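# Return two swapped shelf bins to their colored slots

## Task

Move each of the two swapped bins into the shelf slot marked in that bin's own color. It must end centered on the mark, with its open side facing outward and its parts still inside. Tilt it if needed to pass under the low board above, and push it fully in behind the shelf's front lip. At the end no bin may still be tilted or raised by the gripper, and each must stay in place without the robot holding it.

## Robot and tools

Robot: one Doosan M1013 arm with six revolute joints (waist, shoulder, elbow, forearm roll, wrist pitch, wrist roll) and a Robotiq 140 two-finger gripper. There is only one arm, so every command covers just that arm. The fingers point along the gripper's +z axis and close along its y axis.

Scene frame: origin on the table top under the arm's base, +z up, +y to the left when looking along +x. The base itself may be slightly tilted. Positions are in metres, orientation is a wxyz quaternion, velocities in m/s and rad/s. end_effector_position is the spot between the pads when closed; closed fingertips extend about 33 mm past it, open ones about 9 mm. Closing pushes the tips roughly 24 mm further out from the arm, so keep clearance above surfaces. The printed hand position is approximate, worse at long reach.

execute_actions(actions, pictures): actions is a list holding one item or nothing.
- Empty list: no motion, just returns the current state.
- {"rows": [...], "steps": n}: an action of n control steps, n from 1 to 15 (default 15), each step 1/30 s. rows holds 1 to 15 rows; each row is used for one step and the last row repeats to fill the rest.
- {"steps": n} without rows: a wait of up to 300 steps, counted from the previous result; time spent replying is included.
- pictures (boolean) chooses whether camera images come back; by default they do.
A refused call sends nothing to the robot.

Each row has 9 numbers, each in [-1, 1], in this order: arm/djoint_1 to arm/djoint_6 (waist, shoulder, elbow, forearm roll, wrist pitch, wrist roll), then gripper/position, gripper/force_limit, gripper/speed.
The six joint entries are offsets, not poses. They are measured from the joint angles in the most recent result that reported them (before any such result exists, or for a second call within one reply, from where the arm stands when the action begins), not from the previous row. Scale: 1.0 equals 1.398 rad for waist and shoulder, 2.097 rad for the elbow, and 2.622 rad for the three wrist joints. Stated joint ranges in radians: waist, shoulder, forearm roll, wrist pitch and wrist roll each -6.283 to 6.283; elbow -2.792 to 2.792. A request more than 0.010 rad outward beyond a range is refused; the true end can differ by 0.010 rad, and targets beyond it are clipped there, reported as "joint sent to its limit" (possibly for an earlier action). Missing that line does not prove more room exists. Sending all-zero joint offsets is not a pause: it pulls the arm back to the reference angles.

Gripper numbers are absolute settings, not offsets. position: +1 fully open (140 mm), about -0.8 pads touching, -1 closes until blocked. force_limit: -1 about 14 N, 0 about 60 N, +1 about 107 N (for parts up to 40 mm wide). speed: -1 about 30 mm/s, 0 about 140, +1 about 250.

Motion limits: joint targets move at most 2.09 rad/s (waist, shoulder), 3.14 (elbow), 3.93 (wrist joints), take 0.3 s to reach full speed, and are synchronized. Each target is kept within 0.456 rad (waist, shoulder), 0.683 (elbow) or 0.854 (wrist joints) of the measured angle, and targets are scaled back if they would shift the gripper more than 70 mm from where it is. Large moves therefore need several calls. Between calls the arm keeps heading to the last row's target until it nearly stops or a step is HELD.

Result lines: the state line (gripper pose and velocities); Joint positions and Joint velocities in column order (rad, rad/s); joint torques in the same order (offset, scaled and noisy, mainly useful for noticing contact or load); object_status: 0 moving, 1 blocked while opening, 2 blocked while closing (a grasp), 3 reached target or pads met (a thin item may still be held); position_measured in counts, 3 fully open to 230 pads touching, not linear. "joint command not followed" means a clearance check altered or blocked targets; mounting blocks or posts count as part of the arm. HELD marks steps where your row was partly or wholly not sent. To grip, send position -1 and confirm status 2. Stopped fingers stay until position changes by 0.01 or more or the object yields. A new force_limit during status 2 only applies with a new position number (e.g. switch between -1 and -0.98). MOTOR HOT warns of heating from holding loads.

Faults: if contact torque reaches a joint's load limit (waist 323, shoulder 323, elbow 152, forearm roll, wrist pitch and wrist roll 42.7 N m, held weight included), or an outside force on the arm, tool or load reaches 144 N, the arm stops for 10 s, yields to the contact and drops the rest of the call. Overheating sets the brakes until cooled. Avoid such stops, hard hits, slams, strong pushes, drops and slips, and never let anything leave the table.

Cameras: cam_high (fixed, 504x504) and cam_wrist (fisheye on the hand, 504x504), with calibration given. zoom_image(camera, region) returns a closer view of the latest image from "cam_high" or "cam_wrist"; region is [x0, y0, x1, y1] pixels from the top-left, no larger than 504 by 504. read_manual(section) returns only licence texts ("licences") and moves nothing. finished_scene(scene) ends the current scene, given by its number, irreversibly and reports whether the task succeeded; call it only when both bins rest correctly and released.

Each tool is called after ">>>" as name([rows], argument=value, ...), one row to a line, values as JSON.

## Session

>>> execute_actions(actions=[])

Scene clock: 0.00 s of 14400.00 s.
end_effector_position=(+0.8568, -0.0755, +0.3470) position_measured=3 object_status=3 end_effector_quat_wxyz=(+0.023, +0.950, +0.009, +0.310) end_effector_velocity=(+0.001, +0.001, -0.000) end_effector_angular_velocity=(+0.000, -0.001, +0.001)
Joint positions: [-0.169  0.227  1.683  0.1    0.611  1.339]
Joint velocities: [ 0.001  0.001 -0.001  0.001 -0.001 -0.   ]
Joint torques (N m, as the joint torque sensors report them, + toward a larger angle): no reading

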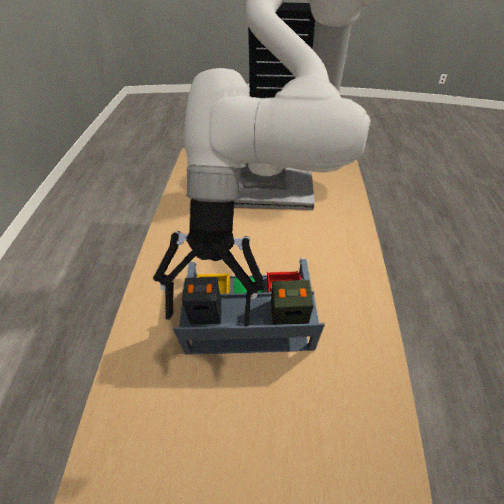

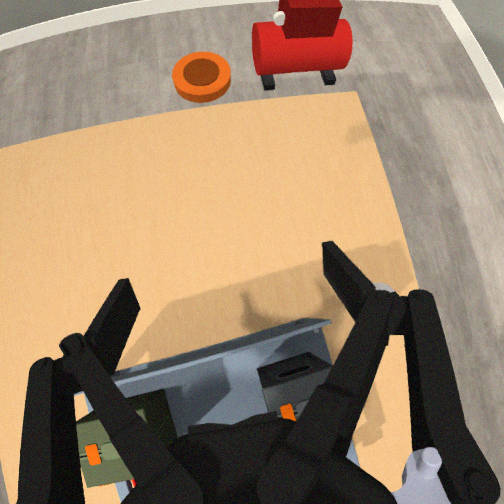

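>>> zoom_image(camera="cam_high", region=[150, 230, 350, 370])

Region (150, 230, 350, 370) of cam_high's 504x504 image, scaled by 2.520, with more detail than that image has; it fills the top 353 rows of this view, and the rest is white.

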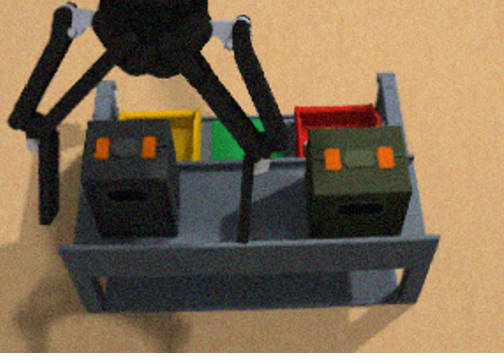

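>>> execute_actions([
  {"rows":[[0.085,-0.412,0.45,-0.038,-0.301,0.08,1,0,0]],"steps":15},
], pictures=false)

>>> execute_actions([
  {"steps":30},
])

Scene clock: 28.33 s of 14400.00 s.
end_effector_position=(+0.6632, -0.0136, +0.3173) position_measured=3 object_status=3 end_effector_quat_wxyz=(+0.033, +0.897, -0.004, +0.442) end_effector_velocity=(-0.504, +0.116, -0.192) end_effector_angular_velocity=(+0.043, -0.421, +0.026)
Joint positions: [-0.094 -0.123  2.241  0.038  0.113  1.471]
Joint velocities: [ 0.142 -0.724  1.232 -0.118 -0.926  0.246]
Joint torques (N m, as the joint torque sensors report them, + toward a larger angle): [  0.92 -25.38 -35.53   3.52  -2.22  -0.3 ]
Steps of this call (steps 1 to 90: nothing new was sent; then 24.83 s passed at rest; steps 91 to 105: all 15 steps of this action). Readings (joint positions | what the end effector reports):
91: [-0.169 0.226 1.684 0.100 0.610 1.339] | position_measured=3 object_status=3
92: [-0.168 0.220 1.693 0.099 0.598 1.342] | position_measured=3 object_status=3
94: [-0.158 0.185 1.746 0.091 0.537 1.358] | position_measured=3 object_status=3
98: [-0.129 0.056 1.938 0.067 0.344 1.410] | position_measured=3 object_status=3
105: the state above

Scene clock: 29.33 s of 14400.00 s.
end_effector_position=(+0.4999, +0.0191, +0.2473) position_measured=3 object_status=3 end_effector_quat_wxyz=(+0.018, +0.866, -0.003, +0.501) end_effector_velocity=(+0.000, -0.000, +0.000) end_effector_angular_velocity=(-0.001, -0.001, -0.000)
Joint positions: [-0.05  -0.349  2.627  0.001 -0.179  1.548]
Joint velocities: [-0.001  0.    -0.     0.    -0.    -0.001]
Joint torques (N m, as the joint torque sensors report them, + toward a larger angle): [ -1.47  -0.79 -32.87   3.55  -2.22  -0.26]
Steps of this call (steps 1 to 30: the robot went on to your last target). Readings (joint positions | what the end effector reports):
1: [-0.089 -0.148 2.282 0.034 0.081 1.479] | position_measured=3 object_status=3
2: [-0.085 -0.172 2.324 0.030 0.050 1.488] | position_measured=3 object_status=3
4: [-0.075 -0.220 2.405 0.022 -0.011 1.504] | position_measured=3 object_status=3
8: [-0.057 -0.313 2.565 0.007 -0.132 1.536] | position_measured=3 object_status=3
30: the state above
The arm was judged still, so your last target was given up. Only a new action makes it travel on or press farther. Fingers that are still opening or closing keep moving.
camera_calibration (this result's frames):
cam_wrist: T_world_to_cam=[[-0.144224, -0.988764, -0.0393223, 0.0822827], [-0.810081, 0.140796, -0.569161, 0.563633], [0.568302, -0.0502323, -0.821285, 0.116105], [0, 0, 0, 1]] pos_world=[0.402473, 0.00783326, 0.419389]

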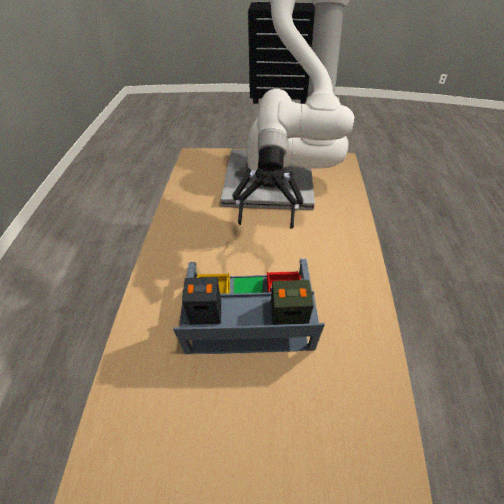

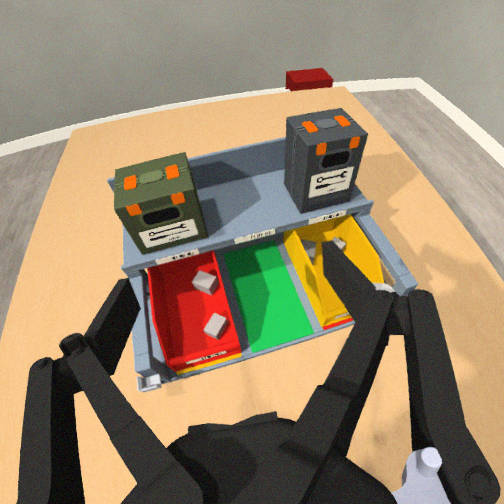

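>>> zoom_image(camera="cam_wrist", region=[110, 200, 430, 400])

>>> zoom_image(camera="cam_high", region=[170, 250, 330, 310])

Region (110, 200, 430, 400) of cam_wrist's 504x504 image, scaled by 1.575, with more detail than that image has; it fills the top 315 rows of this view, and the rest is white.

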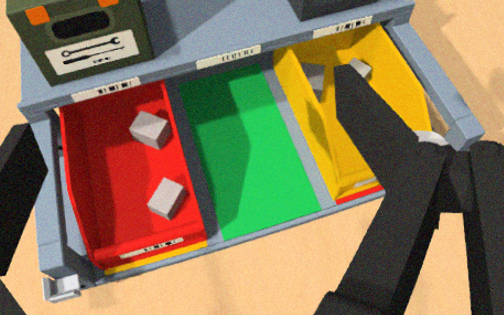

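Region (170, 250, 330, 310) of cam_high's 504x504 image, scaled by 3.150, with more detail than that image has; it fills the top 189 rows of this view, and the rest is white.

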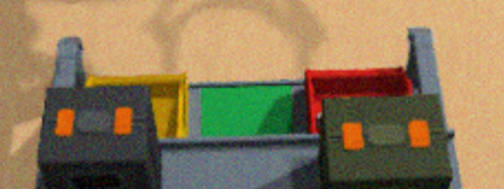

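>>> execute_actions([
  {"rows":[[-0.207,0.346,-0.266,0,0.426,0.478,-0.1,0,0]],"steps":15},
], pictures=false)

>>> execute_actions([
  {"steps":30},
])

Scene clock: 63.60 s of 14400.00 s.
end_effector_position=(+0.5308, -0.1147, +0.1530) position_measured=107 object_status=0 end_effector_quat_wxyz=(-0.030, +0.799, -0.593, +0.089) end_effector_velocity=(-0.128, -0.234, -0.091) end_effector_angular_velocity=(+0.948, +1.661, -2.847)
Joint positions: [-0.294  0.058  2.156  0.001  0.747  2.57 ]
Joint velocities: [-0.479  0.809 -0.917 -0.     1.984  2.4  ]
Joint torques (N m, as the joint torque sensors report them, + toward a larger angle): [  8.07 -64.49 -24.8    2.78  -0.23  -0.37]
Steps of this call (steps 1 to 90: nothing new was sent; then 30.77 s passed at rest; steps 91 to 105: all 15 steps of this action). Readings (joint positions | what the end effector reports):
91: [-0.050 -0.349 2.626 0.001 -0.178 1.550] | position_measured=3 object_status=0
92: [-0.054 -0.343 2.619 0.001 -0.166 1.562] | position_measured=9 object_status=0
94: [-0.077 -0.307 2.575 0.001 -0.099 1.629] | position_measured=24 object_status=0
98: [-0.156 -0.175 2.422 0.001 0.172 1.899] | position_measured=54 object_status=0
105: the state above

Scene clock: 64.60 s of 14400.00 s.
end_effector_position=(+0.5168, -0.1360, +0.1480) position_measured=141 object_status=3 end_effector_quat_wxyz=(+0.001, +0.713, -0.701, +0.005) end_effector_velocity=(+0.000, +0.000, -0.000) end_effector_angular_velocity=(+0.000, +0.000, -0.001)
Joint positions: [-0.34   0.134  2.069  0.001  0.938  2.802]
Joint velocities: [ 0.001  0.001 -0.     0.    -0.     0.001]
Joint torques (N m, as the joint torque sensors report them, + toward a larger angle): [ -1.55 -50.07 -32.19   3.85  -0.01  -0.25]
Steps of this call (steps 1 to 30: the robot went on to your last target). Readings (joint positions | what the end effector reports):
1: [-0.309 0.082 2.128 0.001 0.808 2.644] | position_measured=115 object_status=0
2: [-0.321 0.102 2.106 0.001 0.857 2.704] | position_measured=123 object_status=0
4: [-0.336 0.127 2.077 0.001 0.920 2.780] | position_measured=138 object_status=0
8: [-0.339 0.134 2.069 0.001 0.938 2.801] | position_measured=141 object_status=0
30: the state above
The arm was judged still, so your last target was given up. Only a new action makes it travel on or press farther. Fingers that are still opening or closing keep moving.
camera_calibration (this result's frames):
cam_wrist: T_world_to_cam=[[-0.992639, 0.102526, 0.0644627, 0.49891], [0.120123, 0.901218, 0.416386, 0.0194468], [-0.0154047, 0.421065, -0.9069, 0.395654], [0, 0, 0, 1]] pos_world=[0.498997, -0.235273, 0.31856]

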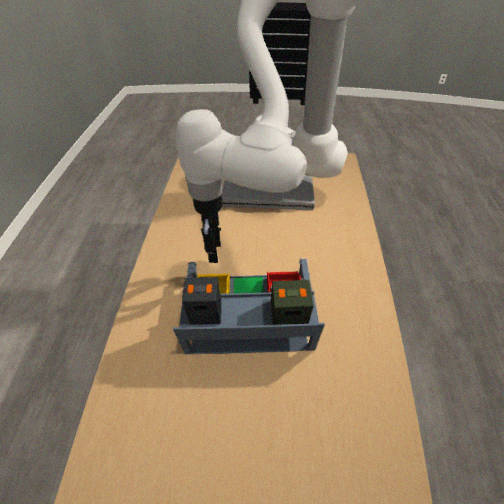

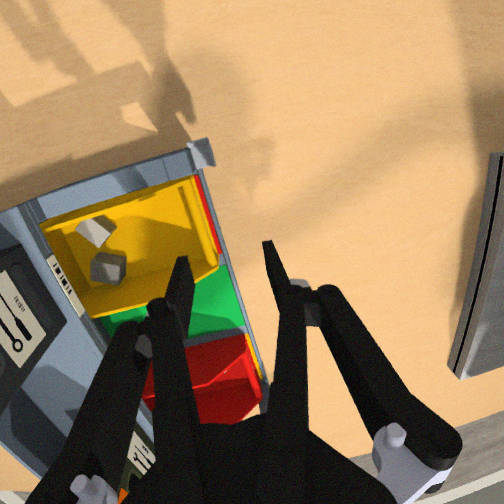

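>>> execute_actions([
  {"rows":[[0.0064,0.08,0.0078,0,-0.0488,0.003,-0.1,0,0]],"steps":15},
])

Scene clock: 74.93 s of 14400.00 s.
end_effector_position=(+0.5392, -0.1388, +0.0801) position_measured=141 object_status=3 end_effector_quat_wxyz=(+0.001, +0.713, -0.701, +0.005) end_effector_velocity=(+0.000, +0.000, -0.001) end_effector_angular_velocity=(+0.001, +0.001, -0.001)
Joint positions: [-0.331  0.246  2.085  0.001  0.81   2.809]
Joint velocities: [ 0.     0.002  0.     0.001 -0.001 -0.   ]
Joint torques (N m, as the joint torque sensors report them, + toward a larger angle): [ -2.07 -58.45 -29.09   3.35  -0.1   -0.15]
Steps of this call (steps 1 to 90: nothing new was sent; then 6.83 s passed at rest; steps 91 to 105: all 15 steps of this action). Readings (joint positions | what the end effector reports):
91: [-0.340 0.135 2.069 0.001 0.938 2.802] | position_measured=141 object_status=3
92: [-0.339 0.141 2.069 0.001 0.931 2.802] | position_measured=141 object_status=3
94: [-0.337 0.176 2.074 0.001 0.890 2.805] | position_measured=141 object_status=3
98: [-0.331 0.246 2.085 0.001 0.812 2.809] | position_measured=141 object_status=3
105: the state above
camera_calibration (this result's frames):
cam_wrist: T_world_to_cam=[[-0.992709, 0.1016, 0.0648615, 0.525766], [0.119452, 0.901278, 0.416449, 0.047893], [-0.0161472, 0.42116, -0.906843, 0.335954], [0, 0, 0, 1]] pos_world=[0.521637, -0.238073, 0.25061]

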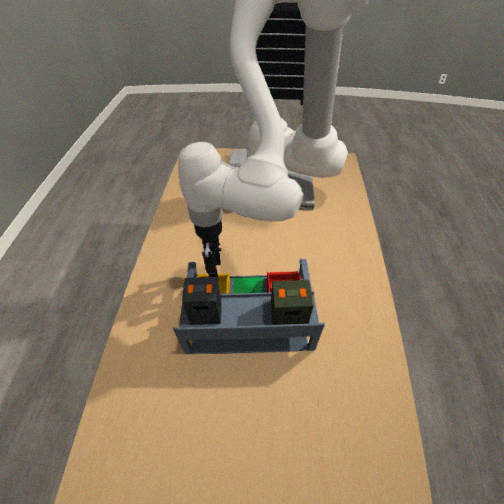

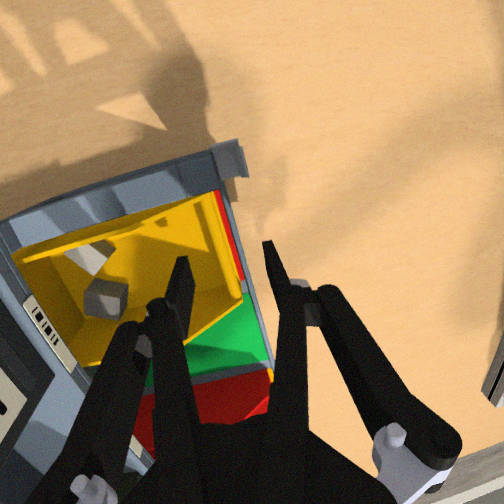

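>>> execute_actions([
  {"rows":[[0,0.0137,0.0051,0,-0.0114,0,-0.1,0,0],[0,0.0137,0.0051,0,-0.0114,0,-0.1,0,0],[0,0.0137,0.0051,0,-0.0114,0,-0.1,0,0],[0,0.0137,0.0051,0,-0.0114,0,-0.1,0,0],[0,0.0137,0.0051,0,-0.0114,0,-0.1,0,0],[0,0.0137,0.0051,0,-0.0114,0,-0.1,0,0],[0,0.0137,0.0051,0,-0.0114,0,-1,0.3,0]],"steps":15},
], pictures=false)

>>> execute_actions([
  {"steps":15},
])

Scene clock: 82.50 s of 14400.00 s.
end_effector_position=(+0.5392, -0.1388, +0.0652) position_measured=200 object_status=0 end_effector_quat_wxyz=(+0.001, +0.713, -0.701, +0.005) end_effector_velocity=(+0.001, -0.000, +0.001) end_effector_angular_velocity=(-0.001, -0.003, -0.002)
Joint positions: [-0.331  0.265  2.096  0.001  0.78   2.809]
Joint velocities: [ 0.    -0.001 -0.001  0.    -0.002  0.001]
Joint torques (N m, as the joint torque sensors report them, + toward a larger angle): [ -1.88 -59.48 -26.57   3.42   0.85  -0.16]
Steps of this call (steps 1 to 15: the robot went on to your last target; steps 16 to 90: nothing new was sent; then 4.07 s passed at rest; steps 91 to 105: all 15 steps of this action). Readings (joint positions | what the end effector reports):
91: [-0.331 0.247 2.085 0.001 0.809 2.809] | position_measured=141 object_status=3
92: [-0.331 0.252 2.088 0.001 0.799 2.809] | position_measured=141 object_status=3
94: [-0.331 0.265 2.096 0.001 0.781 2.809] | position_measured=141 object_status=3
98: [-0.331 0.265 2.096 0.001 0.780 2.809] | position_measured=147 object_status=0
105: the state above

Scene clock: 83.00 s of 14400.00 s.
end_effector_position=(+0.5393, -0.1388, +0.0653) position_measured=222 object_status=2 end_effector_quat_wxyz=(+0.001, +0.713, -0.701, +0.005) end_effector_velocity=(-0.001, +0.001, -0.000) end_effector_angular_velocity=(+0.000, +0.002, +0.001)
Joint positions: [-0.331  0.265  2.096  0.001  0.78   2.809]
Joint velocities: [ 0.002 -0.     0.001 -0.001  0.     0.001]
Joint torques (N m, as the joint torque sensors report them, + toward a larger angle): [ -5.78 -51.6  -22.26   2.68   0.67   0.57]
Steps of this call (steps 1 to 15: the robot went on to your last target). Readings (joint positions | what the end effector reports):
1: [-0.331 0.265 2.096 0.001 0.780 2.809] | position_measured=208 object_status=0
2: [-0.331 0.265 2.096 0.001 0.780 2.809] | position_measured=215 object_status=0
4: [-0.331 0.265 2.096 0.001 0.780 2.809] | position_measured=222 object_status=0
8: [-0.331 0.265 2.096 0.001 0.780 2.809] | position_measured=222 object_status=2
15: the state above
The arm was judged still, so your last target was given up. Only a new action makes it travel on or press farther. Fingers that are still opening or closing keep moving.
camera_calibration (this result's frames):
cam_wrist: T_world_to_cam=[[-0.992728, 0.101603, 0.0645552, 0.526836], [0.119326, 0.901303, 0.416431, 0.0542002], [-0.0158731, 0.421106, -0.906873, 0.32237], [0, 0, 0, 1]] pos_world=[0.521654, -0.238131, 0.235768]

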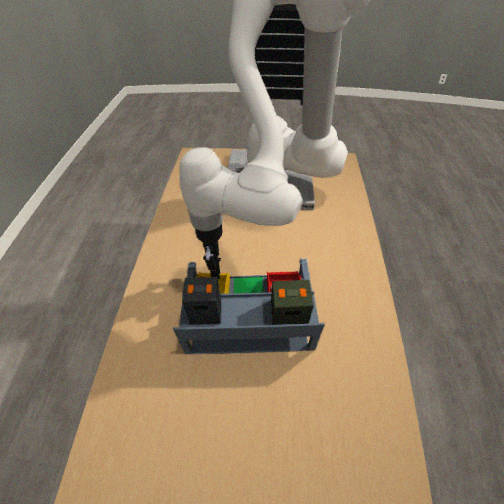

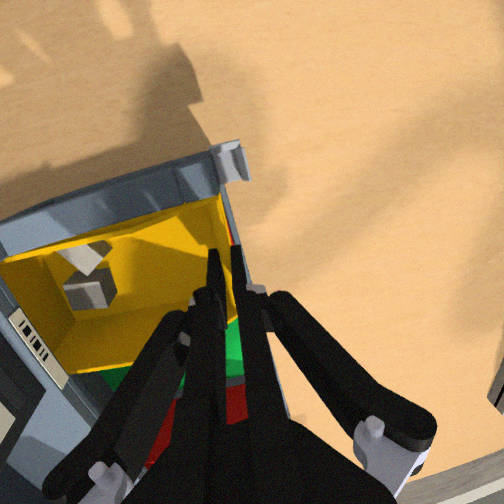

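>>> execute_actions([
  {"rows":[[0,0.0138,-0.0451,0,0.0747,0,-1,0.3,0]],"steps":15},
])

Scene clock: 90.70 s of 14400.00 s.
end_effector_position=(+0.5393, -0.1386, +0.0950) position_measured=222 object_status=2 end_effector_quat_wxyz=(+0.028, +0.712, -0.700, -0.049) end_effector_velocity=(-0.000, -0.001, +0.000) end_effector_angular_velocity=(+0.000, +0.001, -0.001)
Joint positions: [-0.331  0.285  2.001  0.001  0.976  2.809]
Joint velocities: [-0.001 -0.    -0.    -0.     0.001 -0.   ]
Joint torques (N m, as the joint torque sensors report them, + toward a larger angle): [ -4.34 -65.48 -31.07   2.9    0.37   0.31]
Steps of this call (steps 1 to 90: nothing new was sent; then 4.20 s passed at rest; steps 91 to 105: all 15 steps of this action). Readings (joint positions | what the end effector reports):
91: [-0.331 0.266 2.095 0.001 0.782 2.809] | position_measured=222 object_status=2
92: [-0.331 0.267 2.090 0.001 0.794 2.809] | position_measured=222 object_status=2
94: [-0.331 0.273 2.058 0.001 0.861 2.809] | position_measured=222 object_status=2
98: [-0.331 0.285 2.002 0.001 0.974 2.809] | position_measured=222 object_status=2
105: the state above
camera_calibration (this result's frames):
cam_wrist: T_world_to_cam=[[-0.978522, 0.0976933, 0.181521, 0.505576], [0.16878, 0.885254, 0.433403, 0.0111055], [-0.118352, 0.454731, -0.88273, 0.406939], [0, 0, 0, 1]] pos_world=[0.541005, -0.244271, 0.262631]

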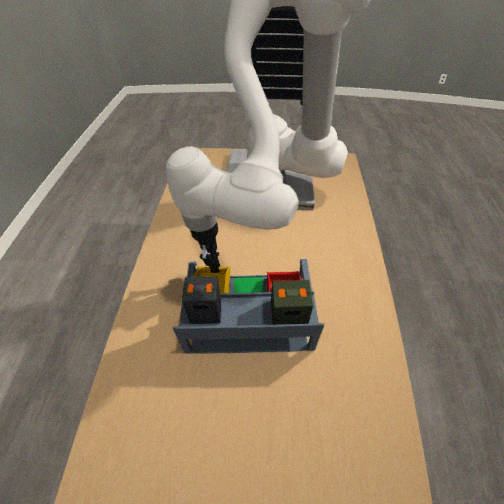

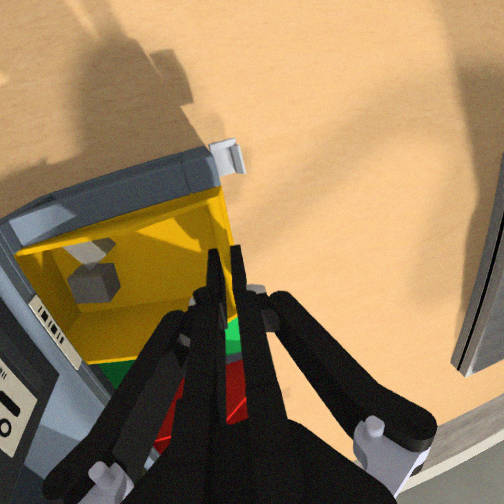

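>>> execute_actions([
  {"rows":[[-0.0491,-0.1042,0.0773,0,-0.0064,-0.0256,-1,0.3,0]],"steps":15},
])

Scene clock: 95.40 s of 14400.00 s.
end_effector_position=(+0.4412, -0.1400, +0.1066) position_measured=222 object_status=2 end_effector_quat_wxyz=(+0.024, +0.711, -0.701, -0.050) end_effector_velocity=(-0.000, +0.000, -0.001) end_effector_angular_velocity=(-0.001, +0.001, +0.002)
Joint positions: [-0.399  0.139  2.163  0.001  0.959  2.742]
Joint velocities: [ 0.001  0.001  0.001 -0.002 -0.001  0.   ]
Joint torques (N m, as the joint torque sensors report them, + toward a larger angle): [ -1.69 -49.04 -30.94   3.75  -0.1   -0.09]
Steps of this call (steps 1 to 15: the robot went on to your last target; steps 16 to 126: nothing new was sent; steps 127 to 141: all 15 steps of this action). Readings (joint positions | what the end effector reports):
127: [-0.331 0.284 2.002 0.001 0.976 2.809] | position_measured=222 object_status=2
128: [-0.333 0.278 2.008 0.001 0.975 2.807] | position_measured=222 object_status=2
130: [-0.350 0.242 2.048 0.001 0.971 2.790] | position_measured=222 object_status=2
134: [-0.395 0.148 2.153 0.001 0.961 2.747] | position_measured=222 object_status=2
141: the state above
camera_calibration (this result's frames):
cam_wrist: T_world_to_cam=[[-0.978944, 0.0982993, 0.1789, 0.408162], [0.169034, 0.881699, 0.440493, 0.0225022], [-0.114436, 0.461458, -0.87975, 0.405067], [0, 0, 0, 1]] pos_world=[0.442119, -0.246884, 0.273425]

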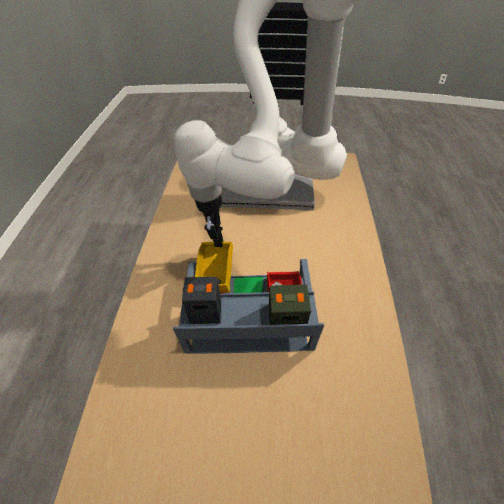

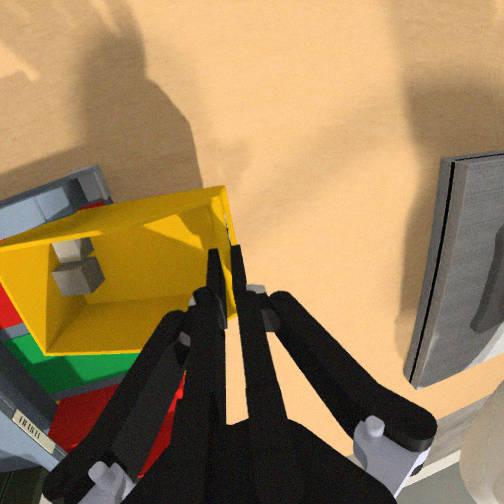

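>>> execute_actions([
  {"rows":[[-0.057,-0.1627,0.0732,0,-0.0174,-0.0301,-1,0.3,0]],"steps":15},
], pictures=false)

>>> execute_actions([
  {"rows":[[0.4169,-0.1105,0.0568,0,0.0135,0.2224,-1,0.3,0]],"steps":15},
], pictures=false)

>>> execute_actions([
  {"steps":20},
])

Scene clock: 111.40 s of 14400.00 s.
end_effector_position=(+0.3618, -0.1412, +0.1391) position_measured=222 object_status=2 end_effector_quat_wxyz=(+0.001, +0.712, -0.702, +0.005) end_effector_velocity=(-0.000, +0.000, +0.000) end_effector_angular_velocity=(+0.000, +0.000, -0.000)
Joint positions: [-0.479 -0.088  2.317  0.001  0.914  2.663]
Joint velocities: [-0.    -0.     0.     0.     0.001  0.   ]
Joint torques (N m, as the joint torque sensors report them, + toward a larger angle): [ -3.7  -27.79 -34.95   3.87  -0.66  -0.55]
Steps of this call (steps 1 to 15: the robot went on to your last target; steps 16 to 90: nothing new was sent; then 12.50 s passed at rest; steps 91 to 105: all 15 steps of this action). Readings (joint positions | what the end effector reports):
91: [-0.400 0.138 2.164 0.001 0.959 2.742] | position_measured=222 object_status=2
92: [-0.402 0.132 2.168 0.001 0.959 2.740] | position_measured=222 object_status=2
94: [-0.414 0.097 2.192 0.001 0.951 2.727] | position_measured=222 object_status=2
98: [-0.461 -0.039 2.283 0.001 0.924 2.681] | position_measured=222 object_status=2
105: the state above

Scene clock: 111.90 s of 14400.00 s.
end_effector_position=(+0.3180, +0.0396, +0.1383) position_measured=222 object_status=2 end_effector_quat_wxyz=(+0.001, +0.709, -0.705, +0.005) end_effector_velocity=(-0.199, +0.372, -0.012) end_effector_angular_velocity=(-0.002, -0.002, +0.096)
Joint positions: [-0.003 -0.217  2.415  0.001  0.943  3.147]
Joint velocities: [ 1.175 -0.294  0.223 -0.001  0.066  1.081]
Joint torques (N m, as the joint torque sensors report them, + toward a larger angle): [ -9.8  -13.92 -32.62   3.55  -0.34  -0.5 ]
Steps of this call (steps 1 to 15: all 15 steps of this action). Readings (joint positions | what the end effector reports):
1: [-0.478 -0.089 2.317 0.001 0.914 2.664] | position_measured=222 object_status=2
2: [-0.473 -0.090 2.318 0.001 0.914 2.672] | position_measured=222 object_status=2
4: [-0.437 -0.102 2.328 0.001 0.916 2.718] | position_measured=222 object_status=2
8: [-0.291 -0.146 2.361 0.001 0.927 2.880] | position_measured=222 object_status=2
15: the state above

Scene clock: 112.57 s of 14400.00 s.
end_effector_position=(+0.2981, +0.0718, +0.1369) position_measured=222 object_status=2 end_effector_quat_wxyz=(+0.001, +0.712, -0.702, +0.005) end_effector_velocity=(-0.000, -0.000, -0.001) end_effector_angular_velocity=(-0.000, +0.002, -0.000)
Joint positions: [ 0.104 -0.243  2.436  0.001  0.949  3.246]
Joint velocities: [ 0.     0.001  0.    -0.    -0.     0.001]
Joint torques (N m, as the joint torque sensors report them, + toward a larger angle): [ -1.67 -12.06 -33.17   3.86  -0.05  -0.31]
Steps of this call (steps 1 to 20: the robot went on to your last target). Readings (joint positions | what the end effector reports):
1: [0.033 -0.226 2.422 0.001 0.945 3.181] | position_measured=222 object_status=2
2: [0.062 -0.233 2.428 0.001 0.947 3.207] | position_measured=222 object_status=2
4: [0.097 -0.241 2.435 0.001 0.949 3.240] | position_measured=222 object_status=2
8: [0.104 -0.243 2.436 0.001 0.949 3.246] | position_measured=222 object_status=2
20: the state above
camera_calibration (this result's frames):
cam_wrist: T_world_to_cam=[[-0.992424, 0.104024, 0.0653765, 0.261012], [0.121871, 0.900941, 0.416477, -0.137473], [-0.0155766, 0.421289, -0.906793, 0.294706], [0, 0, 0, 1]] pos_world=[0.280379, -0.0274527, 0.307428]

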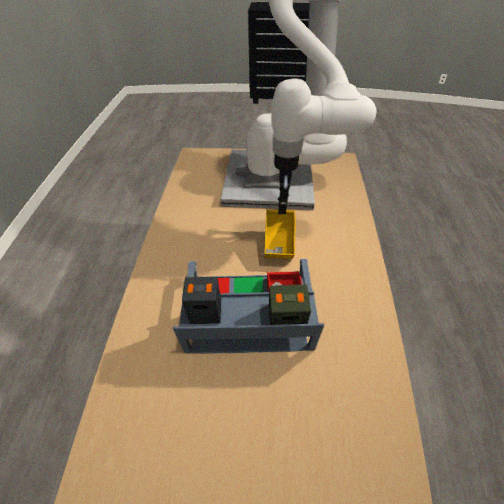

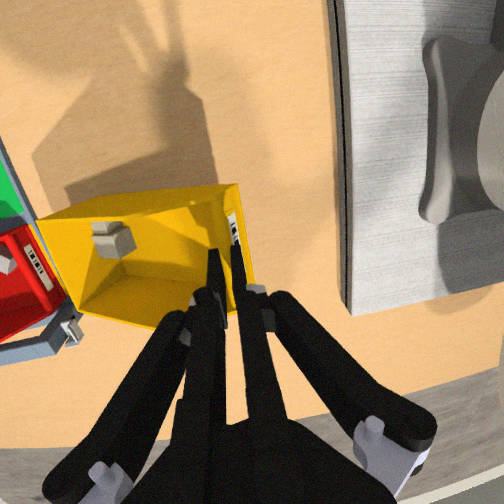

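>>> execute_actions([
  {"rows":[[0,0.0968,0.0408,0,-0.0844,0,-1,0.3,0]],"steps":15},
])

Scene clock: 118.30 s of 14400.00 s.
end_effector_position=(+0.2988, +0.0712, +0.0599) position_measured=222 object_status=2 end_effector_quat_wxyz=(+0.001, +0.712, -0.702, +0.005) end_effector_velocity=(+0.000, +0.000, +0.000) end_effector_angular_velocity=(+0.000, +0.000, -0.002)
Joint positions: [ 0.104 -0.107  2.521  0.001  0.728  3.246]
Joint velocities: [ 0.    -0.    -0.001  0.001  0.001  0.002]
Joint torques (N m, as the joint torque sensors report them, + toward a larger angle): [ -1.6  -18.34 -27.41   3.05  -0.85  -0.17]
Steps of this call (steps 1 to 15: the robot went on to your last target; steps 16 to 90: nothing new was sent; then 2.23 s passed at rest; steps 91 to 105: all 15 steps of this action). Readings (joint positions | what the end effector reports):
91: [0.104 -0.242 2.436 0.001 0.948 3.246] | position_measured=222 object_status=2
92: [0.104 -0.236 2.440 0.001 0.938 3.246] | position_measured=222 object_status=2
94: [0.104 -0.201 2.462 0.001 0.879 3.246] | position_measured=222 object_status=2
98: [0.104 -0.112 2.518 0.001 0.737 3.246] | position_measured=222 object_status=2
105: the state above
camera_calibration (this result's frames):
cam_wrist: T_world_to_cam=[[-0.992435, 0.1041, 0.0650801, 0.266794], [0.121814, 0.900978, 0.416413, -0.104852], [-0.0152871, 0.42119, -0.906843, 0.225074], [0, 0, 0, 1]] pos_world=[0.280989, -0.0281034, 0.230406]

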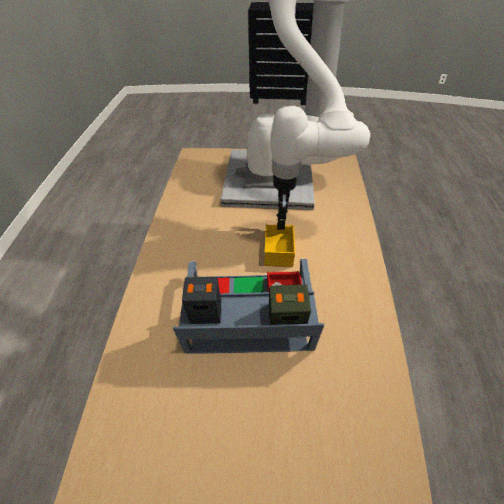

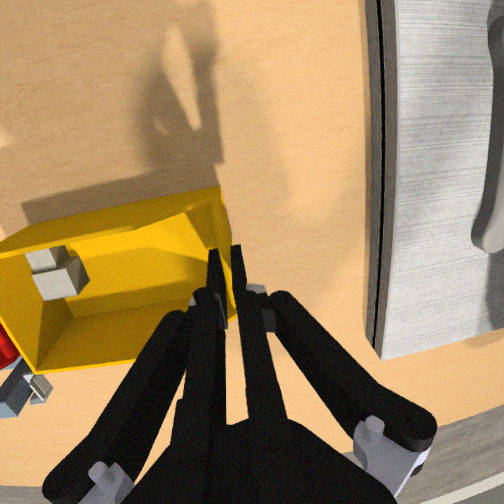

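>>> execute_actions([
  {"rows":[[0,0.0148,0.0047,0,-0.0117,0,-1,0.3,0],[0,0.0148,0.0047,0,-0.0117,0,-1,0.3,0],[0,0.0148,0.0047,0,-0.0117,0,-1,0.3,0],[0,0.0148,0.0047,0,-0.0117,0,-1,0.3,0],[0,0.0148,0.0047,0,-0.0117,0,-1,0.3,0],[0,0.0148,0.0047,0,-0.0117,0,-1,0.3,0],[0,0.0148,0.0047,0,-0.0117,0,-0.1,0.3,0]],"steps":15},
], pictures=false)

Scene clock: 124.00 s of 14400.00 s.
end_effector_position=(+0.2986, +0.0710, +0.0498) position_measured=163 object_status=0 end_effector_quat_wxyz=(+0.001, +0.712, -0.702, +0.005) end_effector_velocity=(+0.001, +0.000, +0.001) end_effector_angular_velocity=(-0.000, -0.001, +0.001)
Joint positions: [ 0.104 -0.087  2.532  0.001  0.697  3.246]
Joint velocities: [ 0.    -0.    -0.002 -0.     0.002 -0.   ]
Joint torques (N m, as the joint torque sensors report them, + toward a larger angle): [ -1.24 -19.25 -25.32   3.05   0.19  -0.26]
Steps of this call (steps 1 to 15: the robot went on to your last target; steps 16 to 90: nothing new was sent; then 2.20 s passed at rest; steps 91 to 105: all 15 steps of this action). Readings (joint positions | what the end effector reports):
91: [0.104 -0.107 2.522 0.001 0.727 3.246] | position_measured=222 object_status=2
92: [0.104 -0.101 2.524 0.001 0.718 3.246] | position_measured=222 object_status=2
94: [0.104 -0.088 2.530 0.001 0.698 3.246] | position_measured=222 object_status=2
98: [0.104 -0.087 2.531 0.001 0.697 3.246] | position_measured=222 object_status=0
105: the state above

>>> execute_actions([
  {"rows":[[0,-0.1428,-0.0658,0,0.1286,0,-0.1,0.3,0]],"steps":15},
], pictures=false)

>>> execute_actions([
  {"rows":[[-0.0249,0.31,-0.1641,0,-0.034,-0.0133,-0.1,0.3,0]],"steps":15},
], pictures=false)

>>> execute_actions([
  {"steps":15},
])

Scene clock: 132.87 s of 14400.00 s.
end_effector_position=(+0.2983, +0.0722, +0.1699) position_measured=141 object_status=3 end_effector_quat_wxyz=(+0.001, +0.712, -0.702, +0.005) end_effector_velocity=(-0.001, -0.000, -0.000) end_effector_angular_velocity=(-0.000, +0.003, -0.000)
Joint positions: [ 0.104 -0.286  2.394  0.001  1.034  3.246]
Joint velocities: [ 0.    -0.     0.001  0.     0.003  0.   ]
Joint torques (N m, as the joint torque sensors report them, + toward a larger angle): [ -1.77  -8.1  -35.02   4.01  -0.31  -0.13]
Steps of this call (steps 1 to 15: the robot went on to your last target; steps 16 to 90: nothing new was sent; then 5.37 s passed at rest; steps 91 to 105: all 15 steps of this action). Readings (joint positions | what the end effector reports):
91: [0.104 -0.088 2.531 0.001 0.699 3.246] | position_measured=141 object_status=3
92: [0.104 -0.094 2.527 0.001 0.709 3.246] | position_measured=141 object_status=3
94: [0.104 -0.129 2.502 0.001 0.769 3.246] | position_measured=141 object_status=3
98: [0.104 -0.246 2.421 0.001 0.965 3.246] | position_measured=141 object_status=3
105: the state above

Scene clock: 133.37 s of 14400.00 s.
end_effector_position=(+0.5121, +0.0816, +0.1560) position_measured=141 object_status=3 end_effector_quat_wxyz=(+0.001, +0.712, -0.702, +0.005) end_effector_velocity=(+0.435, +0.003, -0.121) end_effector_angular_velocity=(-0.001, +0.002, -0.003)
Joint positions: [0.073 0.1   2.087 0.001 0.955 3.215]
Joint velocities: [-0.066  0.785 -0.62  -0.001 -0.162 -0.062]
Joint torques (N m, as the joint torque sensors report them, + toward a larger angle): [  0.3  -62.66 -27.07   3.06   0.44  -0.24]
Steps of this call (steps 1 to 15: all 15 steps of this action). Readings (joint positions | what the end effector reports):
1: [0.104 -0.286 2.393 0.001 1.034 3.246] | position_measured=141 object_status=3
2: [0.104 -0.279 2.388 0.001 1.034 3.246] | position_measured=141 object_status=3
4: [0.101 -0.244 2.360 0.001 1.026 3.243] | position_measured=141 object_status=3
8: [0.091 -0.118 2.260 0.001 1.000 3.233] | position_measured=141 object_status=3
15: the state above

Scene clock: 133.87 s of 14400.00 s.
end_effector_position=(+0.5384, +0.0818, +0.1481) position_measured=141 object_status=3 end_effector_quat_wxyz=(+0.001, +0.712, -0.702, +0.005) end_effector_velocity=(+0.001, -0.001, -0.000) end_effector_angular_velocity=(-0.000, -0.000, -0.003)
Joint positions: [0.069 0.147 2.05  0.001 0.945 3.212]
Joint velocities: [-0.002  0.    -0.    -0.001 -0.     0.001]
Joint torques (N m, as the joint torque sensors report them, + toward a larger angle): [ -1.8  -51.98 -32.08   3.76  -0.06  -0.09]
Steps of this call (steps 1 to 15: the robot went on to your last target). Readings (joint positions | what the end effector reports):
1: [0.071 0.123 2.069 0.001 0.950 3.214] | position_measured=141 object_status=3
2: [0.070 0.138 2.057 0.001 0.947 3.212] | position_measured=141 object_status=3
4: [0.069 0.147 2.050 0.001 0.945 3.212] | position_measured=141 object_status=3
8: [0.069 0.147 2.050 0.001 0.945 3.212] | position_measured=141 object_status=3
15: the state above
camera_calibration (this result's frames):
cam_wrist: T_world_to_cam=[[-0.992474, 0.103917, 0.0647808, 0.49782], [0.121524, 0.900928, 0.416606, -0.18024], [-0.0150706, 0.421343, -0.906776, 0.304141], [0, 0, 0, 1]] pos_world=[0.520561, -0.017496, 0.318628]

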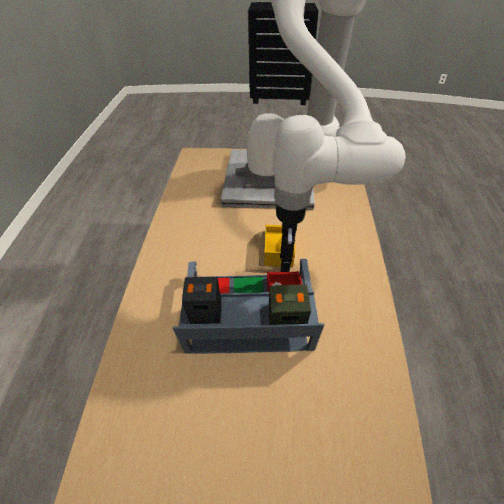

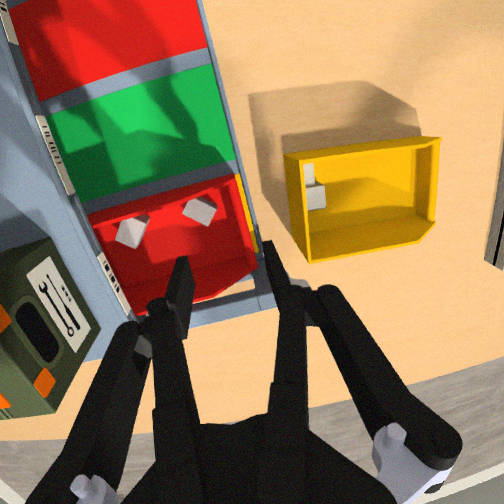

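>>> execute_actions([
  {"rows":[[0.0017,0.0522,0.0457,0,-0.0646,-0.03,-0.1,0.3,0]],"steps":15},
])

Scene clock: 143.70 s of 14400.00 s.
end_effector_position=(+0.5220, +0.0809, +0.0683) position_measured=141 object_status=3 end_effector_quat_wxyz=(+0.001, +0.740, -0.673, +0.005) end_effector_velocity=(-0.000, +0.000, -0.000) end_effector_angular_velocity=(-0.000, +0.001, +0.001)
Joint positions: [0.072 0.22  2.145 0.001 0.776 3.133]
Joint velocities: [ 0.001  0.     0.    -0.    -0.    -0.001]
Joint torques (N m, as the joint torque sensors report them, + toward a larger angle): [ -1.94 -54.17 -28.25   3.22  -0.03  -0.13]
Steps of this call (steps 1 to 15: the robot went on to your last target; steps 16 to 90: nothing new was sent; then 6.33 s passed at rest; steps 91 to 105: all 15 steps of this action). Readings (joint positions | what the end effector reports):
91: [0.069 0.148 2.050 0.001 0.943 3.211] | position_measured=141 object_status=3
92: [0.069 0.152 2.056 0.001 0.931 3.205] | position_measured=141 object_status=3
94: [0.070 0.181 2.093 0.001 0.865 3.175] | position_measured=141 object_status=3
98: [0.072 0.220 2.146 0.001 0.776 3.133] | position_measured=141 object_status=3
105: the state above
camera_calibration (this result's frames):
cam_wrist: T_world_to_cam=[[-0.997617, 0.0234056, 0.0649063, 0.495937], [0.0483742, 0.908045, 0.41607, -0.10651], [-0.0491995, 0.418218, -0.907013, 0.249961], [0, 0, 0, 1]] pos_world=[0.512205, -0.0194303, 0.238844]

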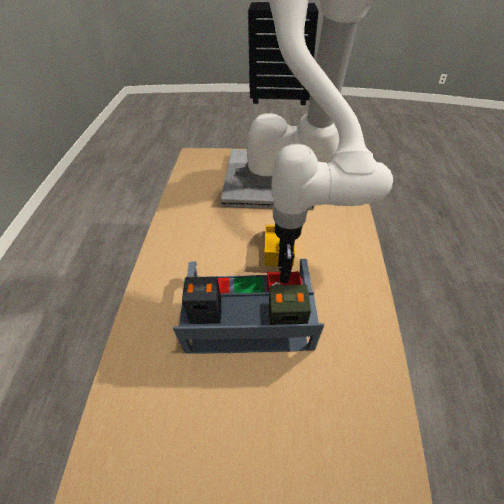

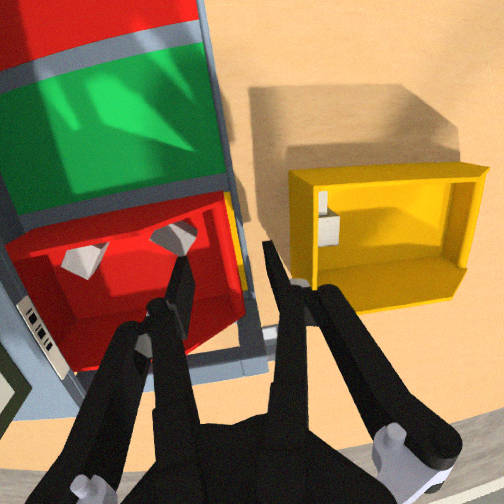

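>>> execute_actions([
  {"rows":[[0,0,0,0,0,0,-1,0.3,0]],"steps":15},
], pictures=false)

>>> execute_actions([
  {"steps":10},
], pictures=false)

Scene clock: 147.07 s of 14400.00 s.
end_effector_position=(+0.5220, +0.0809, +0.0684) position_measured=222 object_status=0 end_effector_quat_wxyz=(+0.001, +0.740, -0.673, +0.005) end_effector_velocity=(+0.000, -0.001, +0.000) end_effector_angular_velocity=(+0.000, -0.001, -0.003)
Joint positions: [0.072 0.22  2.145 0.001 0.775 3.133]
Joint velocities: [-0.002 -0.     0.     0.    -0.     0.001]
Joint torques (N m, as the joint torque sensors report them, + toward a larger angle): [ -1.15 -46.85 -25.48   3.48  -1.66  -0.31]
Steps of this call (steps 1 to 15: the robot went on to your last target; steps 16 to 86: nothing new was sent; steps 87 to 101: all 15 steps of this action). Readings (joint positions | what the end effector reports):
87: [0.072 0.220 2.145 0.001 0.776 3.133] | position_measured=141 object_status=0
88: [0.072 0.220 2.145 0.001 0.776 3.133] | position_measured=147 object_status=0
90: [0.072 0.220 2.145 0.001 0.776 3.133] | position_measured=162 object_status=0
94: [0.072 0.220 2.145 0.001 0.776 3.133] | position_measured=193 object_status=0
101: the state above

Scene clock: 147.40 s of 14400.00 s.
end_effector_position=(+0.5220, +0.0809, +0.0684) position_measured=222 object_status=2 end_effector_quat_wxyz=(+0.001, +0.740, -0.673, +0.005) end_effector_velocity=(+0.000, -0.000, -0.000) end_effector_angular_velocity=(-0.001, +0.000, +0.001)
Joint positions: [0.072 0.22  2.145 0.001 0.775 3.133]
Joint velocities: [-0.     0.001 -0.    -0.001 -0.    -0.   ]
Joint torques (N m, as the joint torque sensors report them, + toward a larger angle): [ -2.   -46.85 -25.29   3.45  -1.72  -0.27]
Steps of this call (steps 1 to 10: the robot went on to your last target). Readings (joint positions | what the end effector reports):
1: [0.072 0.220 2.145 0.001 0.775 3.133] | position_measured=222 object_status=0
2: [0.072 0.220 2.145 0.001 0.775 3.133] | position_measured=222 object_status=2
4: [0.072 0.220 2.145 0.001 0.775 3.133] | position_measured=222 object_status=2
8: [0.072 0.220 2.145 0.001 0.775 3.133] | position_measured=222 object_status=2
10: the state above

>>> execute_actions([
  {"rows":[[-0.0755,-0.0104,0.0035,0,0.0034,-0.04,-1,0.3,0],[-0.0755,-0.0104,0.0035,0,0.0034,-0.04,-1,0.3,0],[-0.0755,-0.0104,0.0035,0,0.0034,-0.04,-1,0.3,0],[-0.0755,-0.0104,0.0035,0,0.0034,-0.04,-1,0.3,0],[-0.0755,-0.0104,0.0035,0,0.0034,-0.04,-1,0.3,0],[-0.0755,-0.0104,0.0035,0,0.0034,-0.04,-1,0.3,0],[-0.0755,-0.0104,0.0035,0,0.0034,-0.04,-1,0.3,0],[-0.0755,-0.0104,0.0035,0,0.0034,-0.04,-1,0.3,0],[-0.1511,-0.0044,-0.0018,0,0.0044,-0.0805,-1,0.3,0]],"steps":15},
], pictures=false)

>>> execute_actions([
  {"steps":10},
])

Scene clock: 159.90 s of 14400.00 s.
end_effector_position=(+0.5268, -0.0275, +0.0740) position_measured=222 object_status=2 end_effector_quat_wxyz=(+0.001, +0.740, -0.673, +0.005) end_effector_velocity=(+0.006, -0.138, +0.000) end_effector_angular_velocity=(+0.001, +0.002, -0.009)
Joint positions: [-0.134  0.213  2.142  0.001  0.787  2.928]
Joint velocities: [-0.26   0.021 -0.025  0.001  0.007 -0.252]
Joint torques (N m, as the joint torque sensors report them, + toward a larger angle): [ 21.   -62.07 -25.79   3.59  -0.39  -0.2 ]
Steps of this call (steps 1 to 15: the robot went on to your last target; steps 16 to 90: nothing new was sent; then 9.00 s passed at rest; steps 91 to 105: all 15 steps of this action). Readings (joint positions | what the end effector reports):
91: [0.071 0.220 2.145 0.001 0.776 3.132] | position_measured=222 object_status=2
92: [0.065 0.219 2.146 0.001 0.776 3.126] | position_measured=222 object_status=2
94: [0.030 0.215 2.149 0.001 0.779 3.090] | position_measured=222 object_status=2
98: [-0.034 0.206 2.153 0.001 0.784 3.029] | position_measured=222 object_status=2
105: the state above

Scene clock: 160.23 s of 14400.00 s.
end_effector_position=(+0.5270, -0.0303, +0.0741) position_measured=222 object_status=2 end_effector_quat_wxyz=(+0.001, +0.740, -0.673, +0.005) end_effector_velocity=(-0.000, +0.001, +0.000) end_effector_angular_velocity=(+0.000, -0.000, +0.001)
Joint positions: [-0.14   0.214  2.142  0.001  0.787  2.922]
Joint velocities: [ 0.002 -0.     0.     0.    -0.     0.001]
Joint torques (N m, as the joint torque sensors report them, + toward a larger angle): [ -2.25 -56.54 -29.93   3.41  -0.44  -0.18]
Steps of this call (steps 1 to 10: the robot went on to your last target). Readings (joint positions | what the end effector reports):
1: [-0.139 0.214 2.142 0.001 0.787 2.923] | position_measured=222 object_status=2
2: [-0.140 0.214 2.142 0.001 0.787 2.922] | position_measured=222 object_status=2
4: [-0.140 0.214 2.142 0.001 0.787 2.922] | position_measured=222 object_status=2
8: [-0.140 0.214 2.142 0.001 0.787 2.922] | position_measured=222 object_status=2
10: the state above
camera_calibration (this result's frames):
cam_wrist: T_world_to_cam=[[-0.997522, 0.0237206, 0.06623, 0.503018], [0.0492155, 0.908009, 0.416051, -0.00859672], [-0.0502684, 0.418279, -0.906926, 0.302536], [0, 0, 0, 1]] pos_world=[0.517403, -0.130671, 0.24464]

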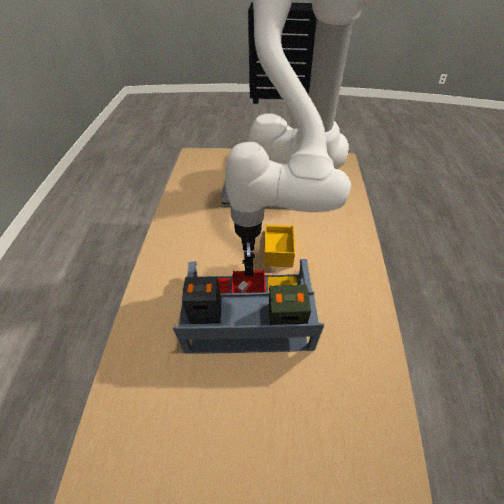

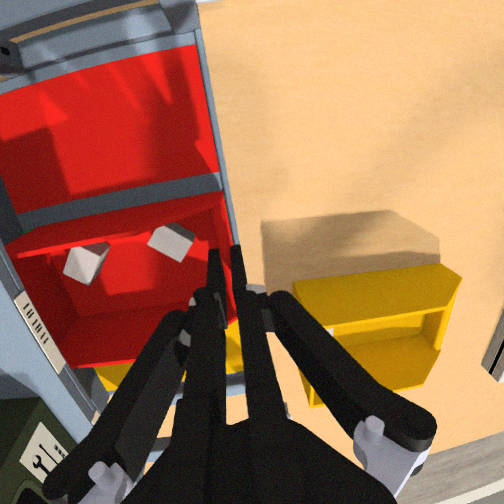

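>>> execute_actions([
  {"rows":[[-0.0707,0.0153,-0.0141,0,0.0026,-0.0377,-1,0.3,0],[-0.0707,0.0153,-0.0141,0,0.0026,-0.0377,-1,0.3,0],[-0.0707,0.0153,-0.0141,0,0.0026,-0.0377,-1,0.3,0],[-0.0707,0.0153,-0.0141,0,0.0026,-0.0377,-1,0.3,0],[-0.0707,0.0153,-0.0141,0,0.0026,-0.0377,-1,0.3,0],[-0.0707,0.0153,-0.0141,0,0.0026,-0.0377,-1,0.3,0],[-0.0707,0.0153,-0.0141,0,0.0026,-0.0377,-1,0.3,0],[-0.0707,0.0153,-0.0141,0,0.0026,-0.0377,-1,0.3,0],[-0.137,0.0304,-0.028,0,0.0056,-0.073,-1,0.3,0]],"steps":15},
], pictures=false)

>>> execute_actions([
  {"steps":10},
])

Scene clock: 169.57 s of 14400.00 s.
end_effector_position=(+0.5424, -0.1390, +0.0754) position_measured=222 object_status=2 end_effector_quat_wxyz=(+0.001, +0.740, -0.673, +0.005) end_effector_velocity=(+0.002, -0.089, +0.001) end_effector_angular_velocity=(-0.000, -0.000, -0.007)
Joint positions: [-0.329  0.256  2.083  0.001  0.801  2.733]
Joint velocities: [-0.15   0.032 -0.044 -0.     0.012 -0.143]
Joint torques (N m, as the joint torque sensors report them, + toward a larger angle): [ 22.8  -76.02 -25.11   3.72   0.16  -0.31]
Steps of this call (steps 1 to 15: the robot went on to your last target; steps 16 to 90: nothing new was sent; then 5.83 s passed at rest; steps 91 to 105: all 15 steps of this action). Readings (joint positions | what the end effector reports):
91: [-0.140 0.214 2.141 0.001 0.787 2.921] | position_measured=222 object_status=2
92: [-0.146 0.215 2.140 0.001 0.787 2.915] | position_measured=222 object_status=2
94: [-0.181 0.223 2.129 0.001 0.790 2.879] | position_measured=222 object_status=2
98: [-0.238 0.235 2.112 0.001 0.794 2.824] | position_measured=222 object_status=2
105: the state above

Scene clock: 169.90 s of 14400.00 s.
end_effector_position=(+0.5423, -0.1403, +0.0754) position_measured=222 object_status=2 end_effector_quat_wxyz=(+0.001, +0.740, -0.673, +0.005) end_effector_velocity=(+0.000, +0.000, +0.000) end_effector_angular_velocity=(-0.001, -0.001, +0.001)
Joint positions: [-0.331  0.256  2.083  0.001  0.802  2.731]
Joint velocities: [ 0.001 -0.001  0.    -0.    -0.    -0.001]
Joint torques (N m, as the joint torque sensors report them, + toward a larger angle): [ -2.32 -61.95 -30.68   3.55  -0.51  -0.23]
Steps of this call (steps 1 to 10: the robot went on to your last target). Readings (joint positions | what the end effector reports):
1: [-0.331 0.256 2.083 0.001 0.802 2.731] | position_measured=222 object_status=2
2: [-0.331 0.256 2.083 0.001 0.802 2.731] | position_measured=222 object_status=2
4: [-0.331 0.256 2.083 0.001 0.802 2.731] | position_measured=222 object_status=2
8: [-0.331 0.256 2.083 0.001 0.802 2.731] | position_measured=222 object_status=2
10: the state above
camera_calibration (this result's frames):
cam_wrist: T_world_to_cam=[[-0.997618, 0.0239935, 0.0646802, 0.521091], [0.0488009, 0.908137, 0.41582, 0.0901618], [-0.0487615, 0.417985, -0.907144, 0.349668], [0, 0, 0, 1]] pos_world=[0.5325, -0.240538, 0.246004]

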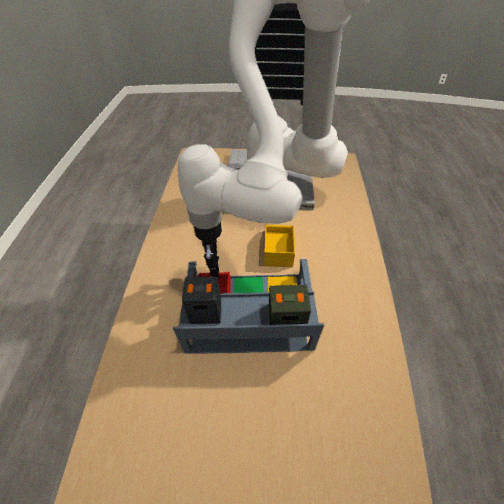

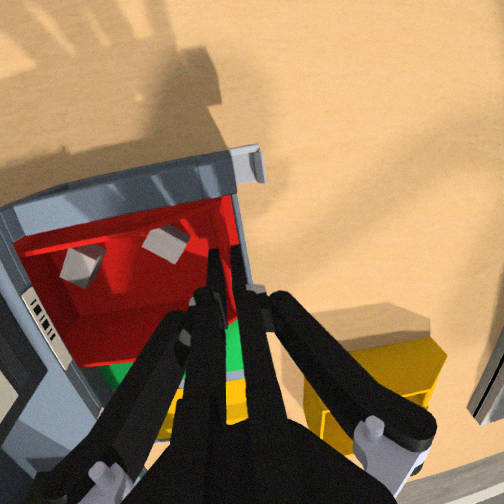

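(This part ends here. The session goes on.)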